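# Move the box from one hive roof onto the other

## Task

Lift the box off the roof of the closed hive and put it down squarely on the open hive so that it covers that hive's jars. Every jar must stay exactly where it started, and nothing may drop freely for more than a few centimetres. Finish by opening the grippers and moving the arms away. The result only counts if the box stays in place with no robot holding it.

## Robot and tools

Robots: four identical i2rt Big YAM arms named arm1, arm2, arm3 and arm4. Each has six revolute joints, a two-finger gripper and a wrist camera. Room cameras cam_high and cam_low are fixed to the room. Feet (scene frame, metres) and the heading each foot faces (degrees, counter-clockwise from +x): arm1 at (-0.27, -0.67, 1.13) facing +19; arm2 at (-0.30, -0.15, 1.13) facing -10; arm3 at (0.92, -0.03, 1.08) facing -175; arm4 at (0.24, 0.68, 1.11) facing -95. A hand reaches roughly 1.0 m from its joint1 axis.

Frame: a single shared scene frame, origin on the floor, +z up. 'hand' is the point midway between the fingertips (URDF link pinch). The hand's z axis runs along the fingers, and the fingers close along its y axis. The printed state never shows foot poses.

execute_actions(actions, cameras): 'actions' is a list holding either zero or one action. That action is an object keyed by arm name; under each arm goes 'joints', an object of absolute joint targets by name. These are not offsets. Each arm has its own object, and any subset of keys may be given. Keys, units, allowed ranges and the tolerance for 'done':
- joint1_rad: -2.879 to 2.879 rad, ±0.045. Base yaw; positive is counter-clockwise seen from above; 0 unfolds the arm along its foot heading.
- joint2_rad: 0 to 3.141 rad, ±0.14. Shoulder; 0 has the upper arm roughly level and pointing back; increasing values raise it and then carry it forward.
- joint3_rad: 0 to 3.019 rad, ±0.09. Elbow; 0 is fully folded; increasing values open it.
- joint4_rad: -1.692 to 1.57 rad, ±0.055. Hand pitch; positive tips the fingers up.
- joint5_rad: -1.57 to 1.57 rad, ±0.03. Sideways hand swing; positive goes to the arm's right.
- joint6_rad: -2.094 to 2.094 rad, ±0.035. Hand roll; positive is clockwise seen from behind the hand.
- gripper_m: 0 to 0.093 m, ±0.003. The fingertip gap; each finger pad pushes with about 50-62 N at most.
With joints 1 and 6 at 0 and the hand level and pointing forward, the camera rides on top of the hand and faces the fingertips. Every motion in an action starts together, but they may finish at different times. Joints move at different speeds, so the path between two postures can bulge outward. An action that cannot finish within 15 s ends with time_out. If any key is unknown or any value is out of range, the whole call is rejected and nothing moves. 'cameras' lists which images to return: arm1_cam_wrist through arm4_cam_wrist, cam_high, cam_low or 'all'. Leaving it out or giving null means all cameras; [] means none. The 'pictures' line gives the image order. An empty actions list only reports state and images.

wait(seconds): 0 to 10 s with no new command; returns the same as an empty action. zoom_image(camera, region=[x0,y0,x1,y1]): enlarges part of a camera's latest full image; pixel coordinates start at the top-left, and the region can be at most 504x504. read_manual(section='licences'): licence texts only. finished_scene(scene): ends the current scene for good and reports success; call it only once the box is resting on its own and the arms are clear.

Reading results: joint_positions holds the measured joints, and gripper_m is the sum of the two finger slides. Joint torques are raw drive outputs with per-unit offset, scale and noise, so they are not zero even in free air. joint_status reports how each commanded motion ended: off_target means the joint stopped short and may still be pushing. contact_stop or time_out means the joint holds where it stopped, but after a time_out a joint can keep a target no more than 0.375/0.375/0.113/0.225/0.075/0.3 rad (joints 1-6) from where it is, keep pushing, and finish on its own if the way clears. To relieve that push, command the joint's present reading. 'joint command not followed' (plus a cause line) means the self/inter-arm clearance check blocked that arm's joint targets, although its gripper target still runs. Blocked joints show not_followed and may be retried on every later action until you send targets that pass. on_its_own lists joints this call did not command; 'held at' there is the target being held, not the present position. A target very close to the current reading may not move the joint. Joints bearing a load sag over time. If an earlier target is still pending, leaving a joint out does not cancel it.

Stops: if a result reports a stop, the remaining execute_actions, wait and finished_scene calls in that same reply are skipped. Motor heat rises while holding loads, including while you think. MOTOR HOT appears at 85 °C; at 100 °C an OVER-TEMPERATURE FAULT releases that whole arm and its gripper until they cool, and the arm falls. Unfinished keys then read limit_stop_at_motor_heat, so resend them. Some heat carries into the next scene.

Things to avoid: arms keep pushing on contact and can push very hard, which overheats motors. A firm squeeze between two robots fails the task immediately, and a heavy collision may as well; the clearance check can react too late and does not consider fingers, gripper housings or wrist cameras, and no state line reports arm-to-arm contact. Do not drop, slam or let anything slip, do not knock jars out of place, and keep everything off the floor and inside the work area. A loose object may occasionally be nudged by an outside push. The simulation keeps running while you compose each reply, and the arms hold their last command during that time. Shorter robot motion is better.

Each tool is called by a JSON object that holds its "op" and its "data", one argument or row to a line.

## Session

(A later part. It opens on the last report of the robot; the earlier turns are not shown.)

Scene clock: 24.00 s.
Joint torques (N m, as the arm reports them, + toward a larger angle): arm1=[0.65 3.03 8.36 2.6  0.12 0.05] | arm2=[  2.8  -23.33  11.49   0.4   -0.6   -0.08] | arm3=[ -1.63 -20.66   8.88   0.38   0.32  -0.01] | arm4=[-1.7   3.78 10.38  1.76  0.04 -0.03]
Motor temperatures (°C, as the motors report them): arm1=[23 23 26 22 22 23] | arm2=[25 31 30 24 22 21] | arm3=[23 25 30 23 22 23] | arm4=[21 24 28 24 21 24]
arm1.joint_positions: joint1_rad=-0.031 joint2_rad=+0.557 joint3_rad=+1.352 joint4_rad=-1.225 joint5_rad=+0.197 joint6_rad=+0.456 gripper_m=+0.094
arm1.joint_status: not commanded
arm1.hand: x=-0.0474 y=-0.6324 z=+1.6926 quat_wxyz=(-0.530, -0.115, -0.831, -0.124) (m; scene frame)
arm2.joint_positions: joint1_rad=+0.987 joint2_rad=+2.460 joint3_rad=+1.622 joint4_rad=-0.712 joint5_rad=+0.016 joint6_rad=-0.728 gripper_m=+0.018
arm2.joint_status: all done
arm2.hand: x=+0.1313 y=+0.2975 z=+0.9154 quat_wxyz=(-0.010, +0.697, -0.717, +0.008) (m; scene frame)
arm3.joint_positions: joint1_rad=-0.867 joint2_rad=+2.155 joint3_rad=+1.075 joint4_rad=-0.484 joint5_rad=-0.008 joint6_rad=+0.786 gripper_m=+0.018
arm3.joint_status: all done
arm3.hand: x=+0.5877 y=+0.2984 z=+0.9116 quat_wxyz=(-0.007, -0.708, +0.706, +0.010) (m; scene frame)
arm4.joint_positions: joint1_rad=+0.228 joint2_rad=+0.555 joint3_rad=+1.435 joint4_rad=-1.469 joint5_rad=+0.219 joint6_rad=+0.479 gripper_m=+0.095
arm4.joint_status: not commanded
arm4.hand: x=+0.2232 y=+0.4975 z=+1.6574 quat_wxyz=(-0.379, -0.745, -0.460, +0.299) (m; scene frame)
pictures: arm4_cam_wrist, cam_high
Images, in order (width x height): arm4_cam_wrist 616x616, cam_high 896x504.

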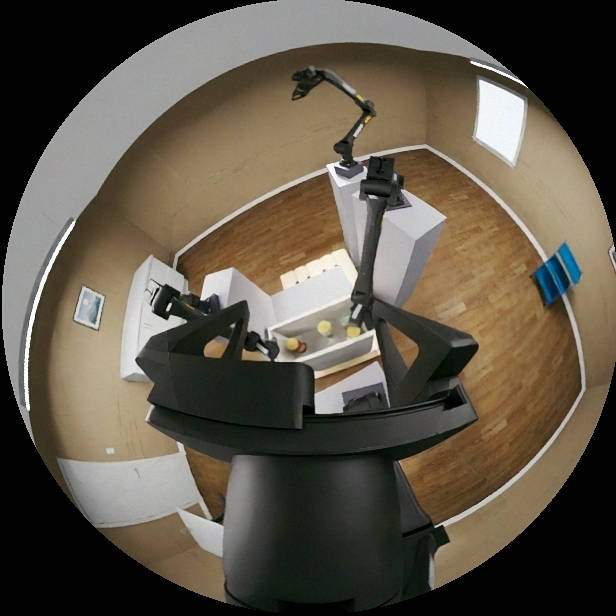

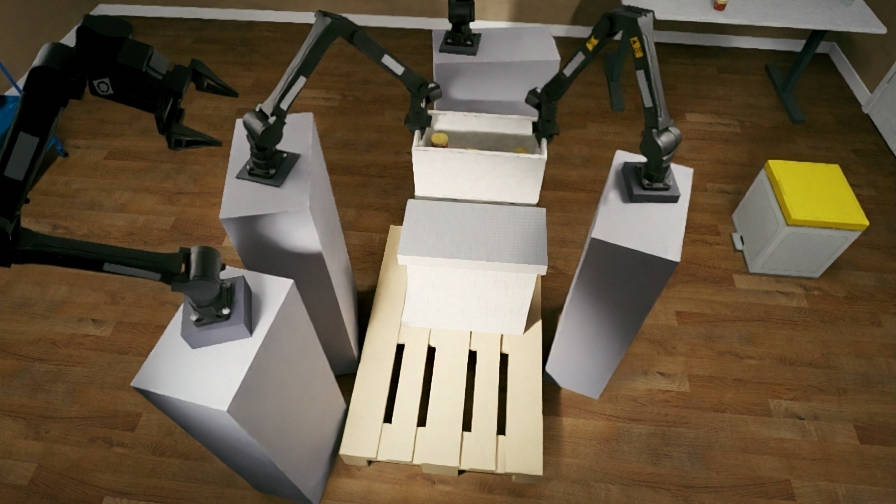

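Either stiction or contact; continue a bit.

{"op": "execute_actions", "data": {
  "actions": [
    {"arm2":{"joints":{"joint2_rad":2.445}},"arm3":{"joints":{"joint2_rad":2.12}}}
  ],
  "cameras": ["cam_high"]
}}

{"op": "zoom_image", "data": {
  "camera": "cam_high",
  "region": [400, 120, 560, 220]
}}

Scene clock: 24.80 s.
Joint torques (N m, as the arm reports them, + toward a larger angle): arm1=[0.62 2.88 8.37 2.62 0.12 0.05] | arm2=[  2.28 -21.97  10.26   0.25  -0.51  -0.13] | arm3=[ -0.99 -19.45   8.07   0.15   0.23   0.  ] | arm4=[-1.77  3.21 10.48  1.8   0.02 -0.05]
Motor temperatures (°C, as the motors report them): arm1=[23 23 26 22 22 23] | arm2=[25 32 30 24 22 21] | arm3=[23 25 30 23 22 23] | arm4=[21 24 28 24 21 24]
arm1.joint_positions: joint1_rad=-0.031 joint2_rad=+0.557 joint3_rad=+1.352 joint4_rad=-1.225 joint5_rad=+0.197 joint6_rad=+0.456 gripper_m=+0.094
arm1.joint_status: not commanded
arm1.hand: x=-0.0474 y=-0.6324 z=+1.6926 quat_wxyz=(-0.530, -0.115, -0.831, -0.124) (m; scene frame)
arm2.joint_positions: joint1_rad=+0.993 joint2_rad=+2.474 joint3_rad=+1.636 joint4_rad=-0.709 joint5_rad=+0.014 joint6_rad=-0.724 gripper_m=+0.018
arm2.joint_status: all done
arm2.hand: x=+0.1310 y=+0.3031 z=+0.9112 quat_wxyz=(-0.012, +0.698, -0.716, +0.007) (m; scene frame)
arm3.joint_positions: joint1_rad=-0.874 joint2_rad=+2.169 joint3_rad=+1.085 joint4_rad=-0.479 joint5_rad=-0.005 joint6_rad=+0.785 gripper_m=+0.018
arm3.joint_status: all done
arm3.hand: x=+0.5883 y=+0.3032 z=+0.9074 quat_wxyz=(-0.006, -0.706, +0.708, +0.010) (m; scene frame)
arm4.joint_positions: joint1_rad=+0.228 joint2_rad=+0.555 joint3_rad=+1.435 joint4_rad=-1.469 joint5_rad=+0.219 joint6_rad=+0.479 gripper_m=+0.095
arm4.joint_status: not commanded
arm4.hand: x=+0.2232 y=+0.4975 z=+1.6574 quat_wxyz=(-0.379, -0.745, -0.460, +0.299) (m; scene frame)
pictures: cam_high
Images, in order (width x height): cam_high 896x504.

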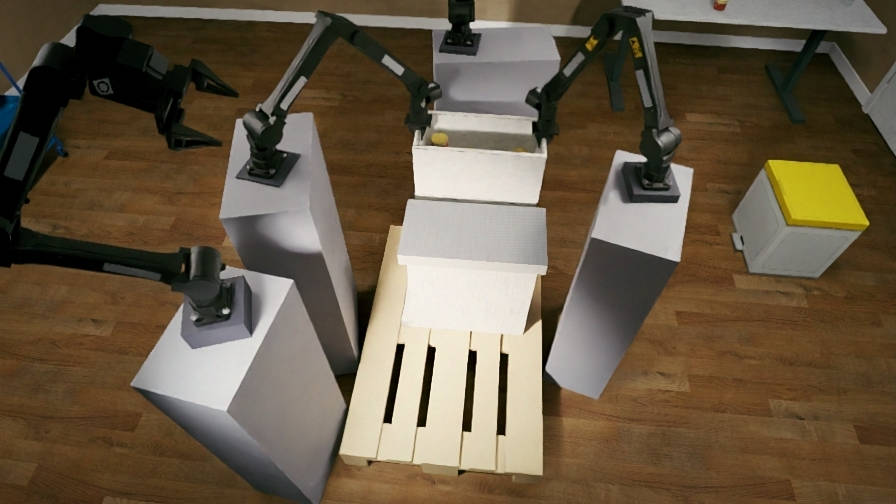

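Region (400, 120, 560, 220) of cam_high's 896x504 image, scaled by 3.150, with more detail than that image has; it fills the top 315 rows of this view, and the rest is white.

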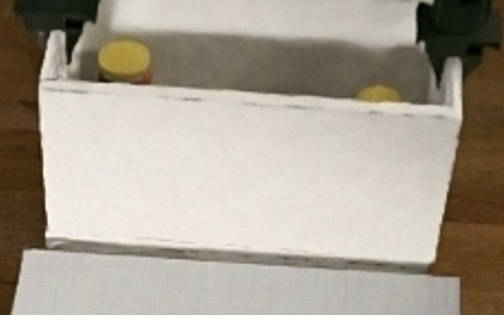

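{"op": "execute_actions", "data": {
  "actions": [
    {"arm2":{"joints":{"joint1_rad":0.993,"joint3_rad":1.65,"gripper_m":0.06}},"arm3":{"joints":{"joint1_rad":-0.874,"joint3_rad":1.1,"gripper_m":0.06}}}
  ],
  "cameras": ["cam_high","arm2_cam_wrist","arm3_cam_wrist"]
}}

{"op": "zoom_image", "data": {
  "camera": "cam_high",
  "region": [400, 120, 560, 220]
}}

Scene clock: 25.80 s.
Joint torques (N m, as the arm reports them, + toward a larger angle): arm1=[0.62 2.84 8.37 2.61 0.12 0.04] | arm2=[  0.38 -18.81   7.93   0.32  -0.1   -0.12] | arm3=[ -0.07 -16.18   6.13   0.26   0.14   0.  ] | arm4=[-1.82  3.54 10.56  1.73  0.01 -0.01]
Motor temperatures (°C, as the motors report them): arm1=[23 23 26 22 22 23] | arm2=[25 32 30 24 22 21] | arm3=[23 25 30 23 22 23] | arm4=[21 24 28 24 21 24]
arm1.joint_positions: joint1_rad=-0.031 joint2_rad=+0.557 joint3_rad=+1.352 joint4_rad=-1.225 joint5_rad=+0.197 joint6_rad=+0.456 gripper_m=+0.094
arm1.joint_status: not commanded
arm1.hand: x=-0.0474 y=-0.6324 z=+1.6926 quat_wxyz=(-0.530, -0.115, -0.831, -0.124) (m; scene frame)
arm2.joint_positions: joint1_rad=+0.993 joint2_rad=+2.440 joint3_rad=+1.636 joint4_rad=-0.709 joint5_rad=+0.002 joint6_rad=-0.724 gripper_m=+0.060
arm2.joint_status: all done
arm2.hand: x=+0.1375 y=+0.3130 z=+0.9320 quat_wxyz=(-0.029, +0.698, -0.716, +0.000) (m; scene frame)
arm3.joint_positions: joint1_rad=-0.874 joint2_rad=+2.122 joint3_rad=+1.085 joint4_rad=-0.479 joint5_rad=-0.003 joint6_rad=+0.785 gripper_m=+0.060
arm3.joint_status: all done
arm3.hand: x=+0.5791 y=+0.3133 z=+0.9289 quat_wxyz=(-0.005, -0.705, +0.708, +0.034) (m; scene frame)
arm4.joint_positions: joint1_rad=+0.228 joint2_rad=+0.555 joint3_rad=+1.435 joint4_rad=-1.469 joint5_rad=+0.219 joint6_rad=+0.479 gripper_m=+0.095
arm4.joint_status: not commanded
arm4.hand: x=+0.2232 y=+0.4975 z=+1.6574 quat_wxyz=(-0.379, -0.745, -0.460, +0.299) (m; scene frame)
pictures: arm2_cam_wrist, arm3_cam_wrist, cam_high
Images, in order (width x height): arm2_cam_wrist 616x616, arm3_cam_wrist 616x616, cam_high 896x504.

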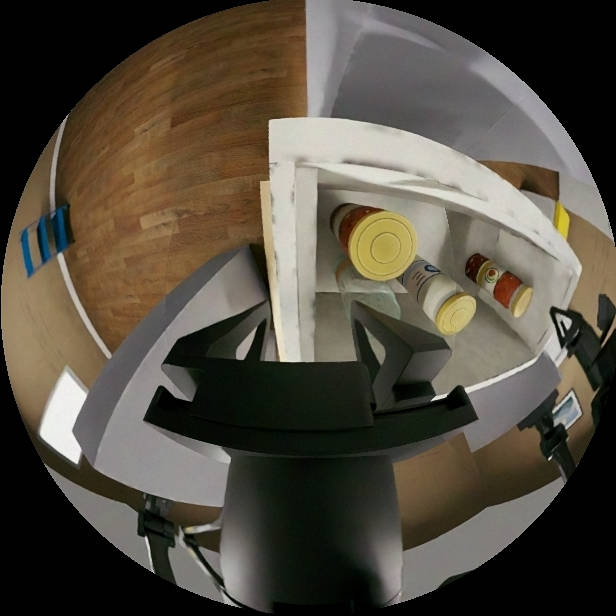

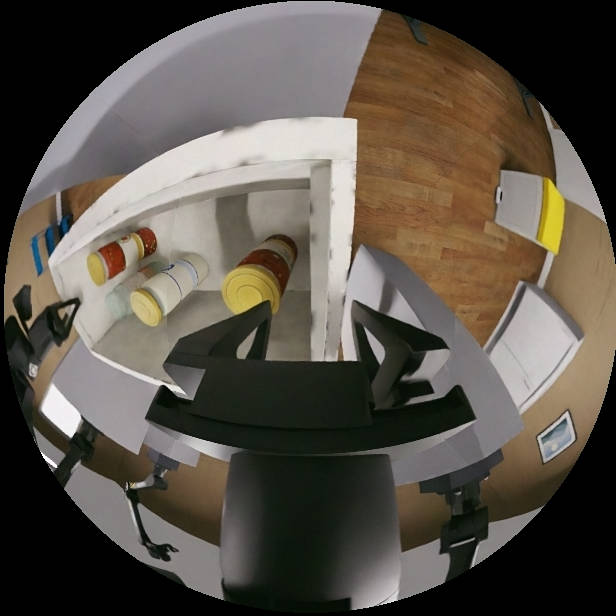

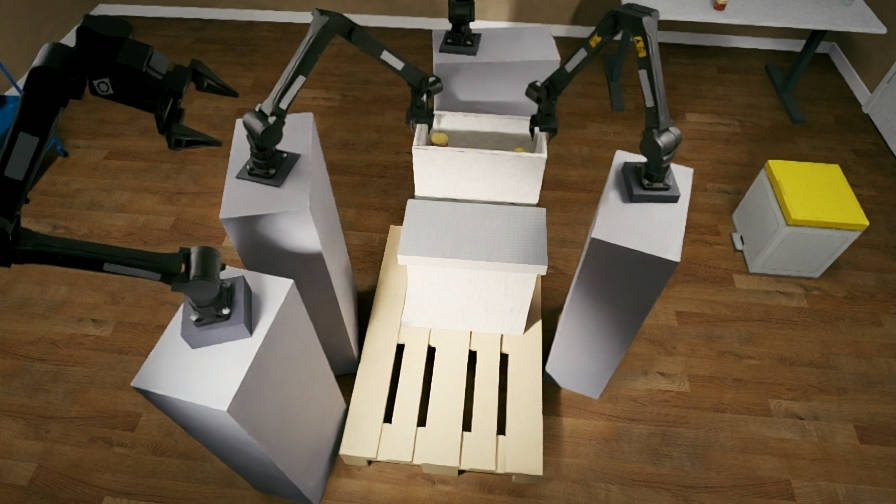

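Region (400, 120, 560, 220) of cam_high's 896x504 image, scaled by 3.150, with more detail than that image has; it fills the top 315 rows of this view, and the rest is white.

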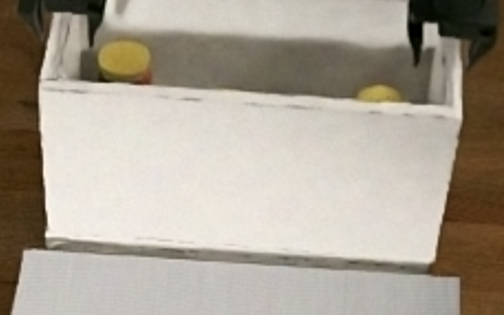

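{"op": "execute_actions", "data": {
  "actions": [
    {"arm2":{"joints":{"joint2_rad":2.3,"joint4_rad":-0.8}},"arm3":{"joints":{"joint2_rad":1.95,"joint4_rad":-0.6}}}
  ],
  "cameras": []
}}

{"op": "execute_actions", "data": {
  "actions": [
    {"arm2":{"joints":{"joint2_rad":1.5,"joint3_rad":1.3,"joint4_rad":-1.1,"joint1_rad":1.2}},"arm3":{"joints":{"joint2_rad":1.2,"joint3_rad":0.9,"joint4_rad":-1.0,"joint1_rad":-1.1}}}
  ]
}}

{"op": "zoom_image", "data": {
  "camera": "cam_high",
  "region": [400, 90, 580, 220]
}}

Scene clock: 27.30 s.
Joint torques (N m, as the arm reports them, + toward a larger angle): arm1=[0.6  2.94 8.39 2.6  0.12 0.04] | arm2=[  0.95 -18.39   8.98   0.21  -0.1   -0.12] | arm3=[ -0.14 -14.04   7.77  -0.1    0.14  -0.01] | arm4=[-1.78  2.95 10.38  1.78  0.05 -0.05]
Motor temperatures (°C, as the motors report them): arm1=[23 23 26 22 22 23] | arm2=[25 31 30 24 22 21] | arm3=[23 25 30 23 22 23] | arm4=[21 24 28 24 21 24]
arm1.joint_positions: joint1_rad=-0.031 joint2_rad=+0.557 joint3_rad=+1.352 joint4_rad=-1.225 joint5_rad=+0.197 joint6_rad=+0.456 gripper_m=+0.094
arm1.joint_status: not commanded
arm1.hand: x=-0.0474 y=-0.6324 z=+1.6926 quat_wxyz=(-0.530, -0.115, -0.831, -0.124) (m; scene frame)
arm2.joint_positions: joint1_rad=+0.993 joint2_rad=+2.280 joint3_rad=+1.636 joint4_rad=-0.791 joint5_rad=+0.002 joint6_rad=-0.724 gripper_m=+0.060
arm2.joint_status: all done
arm2.hand: x=+0.1541 y=+0.3309 z=+1.0296 quat_wxyz=(-0.067, +0.696, -0.715, -0.002) (m; scene frame)
arm3.joint_positions: joint1_rad=-0.874 joint2_rad=+1.930 joint3_rad=+1.085 joint4_rad=-0.592 joint5_rad=-0.003 joint6_rad=+0.785 gripper_m=+0.060
arm3.joint_status: all done
arm3.hand: x=+0.5668 y=+0.3265 z=+1.0178 quat_wxyz=(-0.005, -0.704, +0.707, +0.073) (m; scene frame)
arm4.joint_positions: joint1_rad=+0.228 joint2_rad=+0.555 joint3_rad=+1.435 joint4_rad=-1.469 joint5_rad=+0.219 joint6_rad=+0.479 gripper_m=+0.095
arm4.joint_status: not commanded
arm4.hand: x=+0.2232 y=+0.4975 z=+1.6574 quat_wxyz=(-0.379, -0.745, -0.460, +0.299) (m; scene frame)
pictures: none
No camera images: the call's "cameras" was empty. Leave "cameras" out to get every camera's image.

Scene clock: 28.90 s.
Joint torques (N m, as the arm reports them, + toward a larger angle): arm1=[0.63 3.08 8.35 2.62 0.12 0.05] | arm2=[  1.24 -10.27   9.86   0.59   0.05  -0.11] | arm3=[ 0.09 -6.92 10.85  0.21  0.02 -0.02] | arm4=[-1.83  3.58 10.39  1.85  0.    0.01]
Motor temperatures (°C, as the motors report them): arm1=[23 23 27 22 22 23] | arm2=[25 31 30 24 22 21] | arm3=[23 25 30 23 21 23] | arm4=[21 24 28 24 21 24]
arm1.joint_positions: joint1_rad=-0.031 joint2_rad=+0.557 joint3_rad=+1.352 joint4_rad=-1.225 joint5_rad=+0.197 joint6_rad=+0.456 gripper_m=+0.094
arm1.joint_status: not commanded
arm1.hand: x=-0.0474 y=-0.6324 z=+1.6926 quat_wxyz=(-0.530, -0.115, -0.831, -0.124) (m; scene frame)
arm2.joint_positions: joint1_rad=+1.196 joint2_rad=+1.489 joint3_rad=+1.300 joint4_rad=-1.091 joint5_rad=-0.002 joint6_rad=-0.724 gripper_m=+0.060
arm2.joint_status: all done
arm2.hand: x=-0.0332 y=+0.2805 z=+1.3352 quat_wxyz=(-0.143, +0.759, -0.635, -0.022) (m; scene frame)
arm3.joint_positions: joint1_rad=-1.103 joint2_rad=+1.189 joint3_rad=+0.884 joint4_rad=-0.992 joint5_rad=+0.001 joint6_rad=+0.785 gripper_m=+0.060
arm3.joint_status: all done
arm3.hand: x=+0.7293 y=+0.2864 z=+1.2396 quat_wxyz=(+0.012, -0.613, +0.777, +0.142) (m; scene frame)
arm4.joint_positions: joint1_rad=+0.228 joint2_rad=+0.555 joint3_rad=+1.435 joint4_rad=-1.469 joint5_rad=+0.219 joint6_rad=+0.479 gripper_m=+0.095
arm4.joint_status: not commanded
arm4.hand: x=+0.2232 y=+0.4975 z=+1.6574 quat_wxyz=(-0.379, -0.745, -0.460, +0.299) (m; scene frame)
pictures: arm1_cam_wrist, arm2_cam_wrist, arm3_cam_wrist, arm4_cam_wrist, cam_high, cam_low
Images, in order (width x height): arm1_cam_wrist 616x616, arm2_cam_wrist 616x616, arm3_cam_wrist 616x616, arm4_cam_wrist 616x616, cam_high 896x504, cam_low 896x504.

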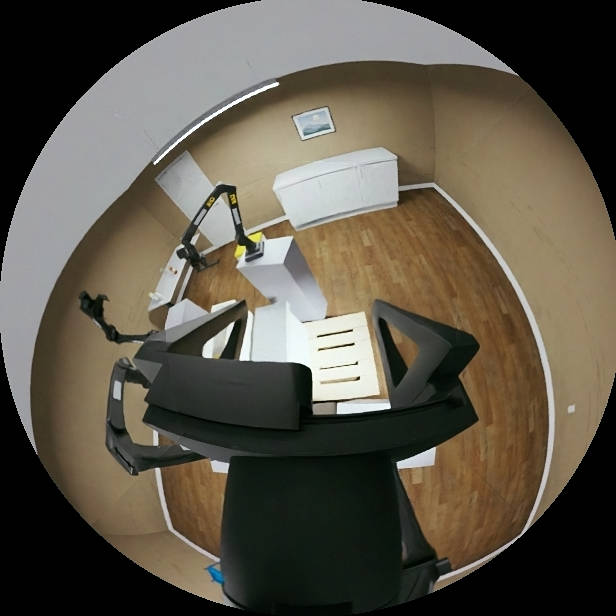

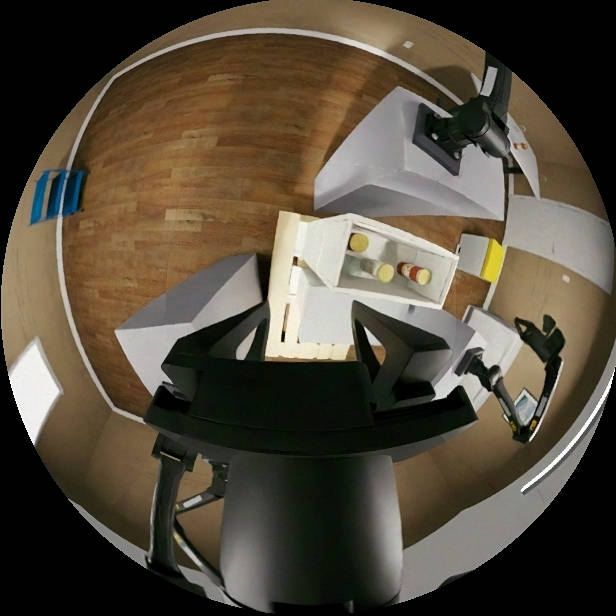

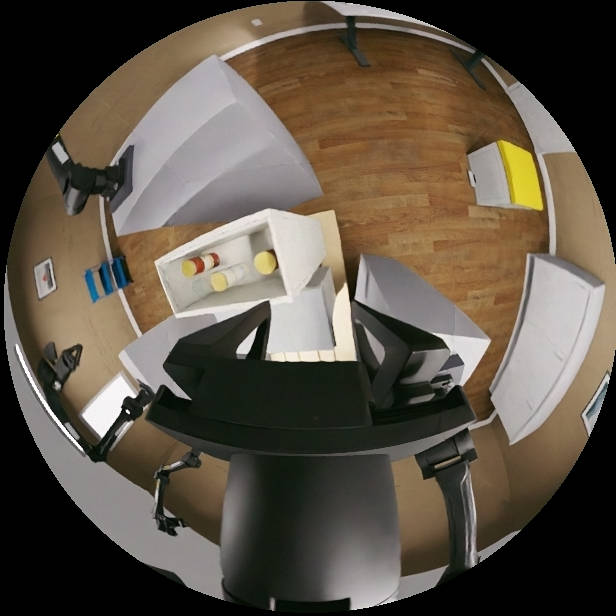

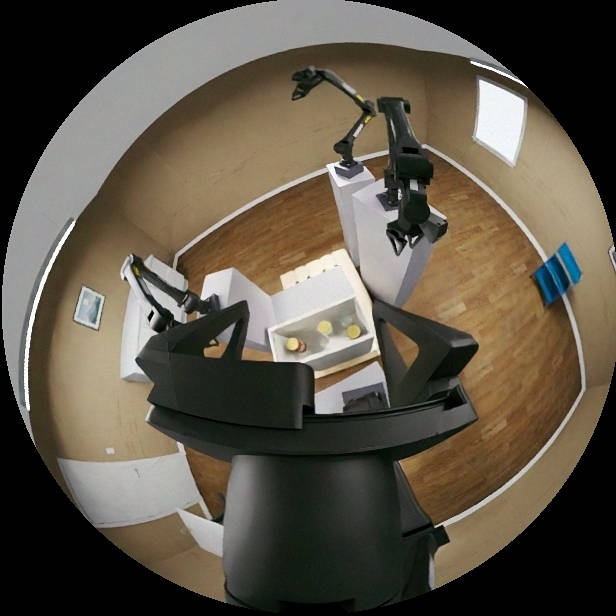

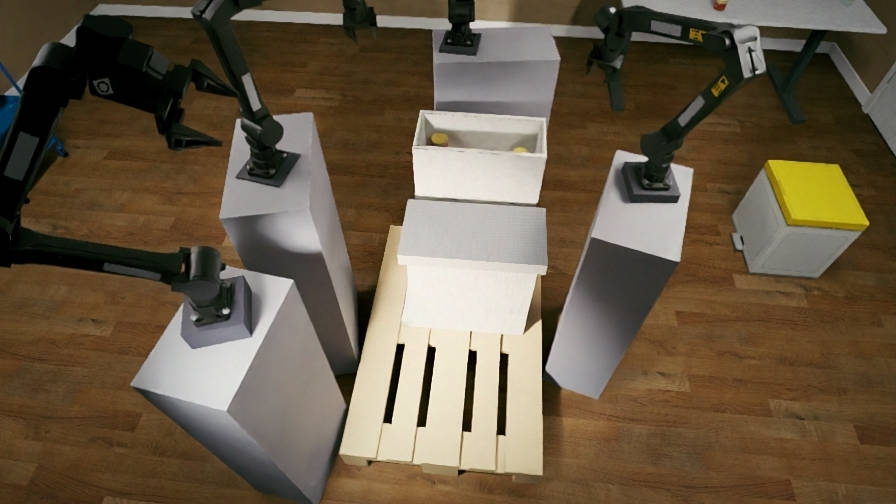

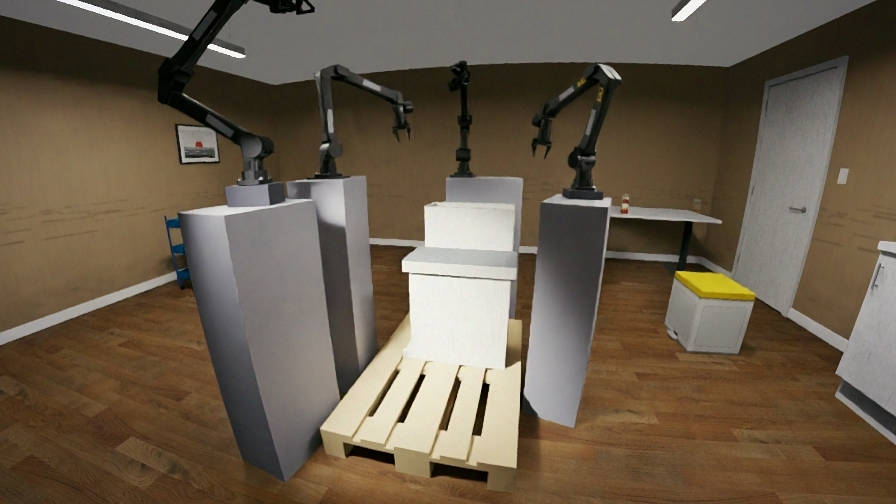

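Region (400, 90, 580, 220) of cam_high's 896x504 image, scaled by 2.800, with more detail than that image has.

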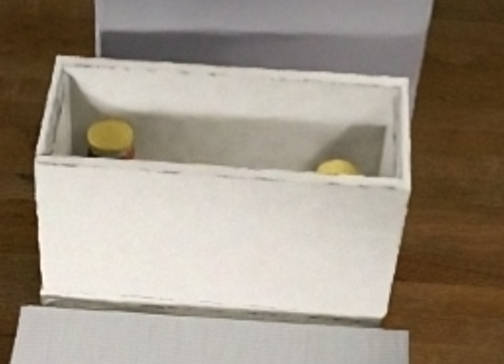

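{"op": "zoom_image", "data": {
  "camera": "arm2_cam_wrist",
  "region": [260, 190, 480, 330]
}}

{"op": "zoom_image", "data": {
  "camera": "arm3_cam_wrist",
  "region": [140, 190, 360, 330]
}}

Region (260, 190, 480, 330) of arm2_cam_wrist's 616x616 image, scaled by 2.291, with more detail than that image has; it fills the top 321 rows of this view, and the rest is white.

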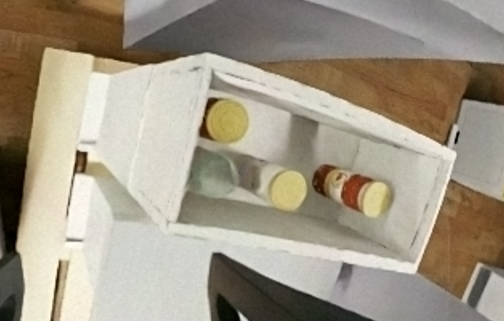

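Region (140, 190, 360, 330) of arm3_cam_wrist's 616x616 image, scaled by 2.291, with more detail than that image has; it fills the top 321 rows of this view, and the rest is white.

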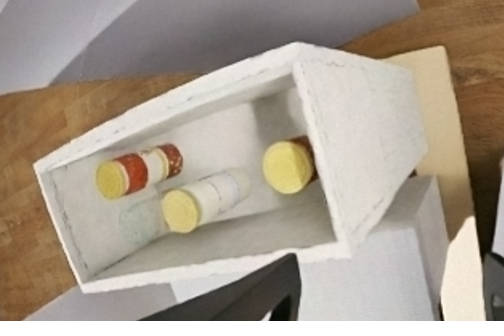

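Flush, and the jars are upright.

{"op": "finished_scene", "data": {
  "scene": 2
}}

The scene is finished: the task was done.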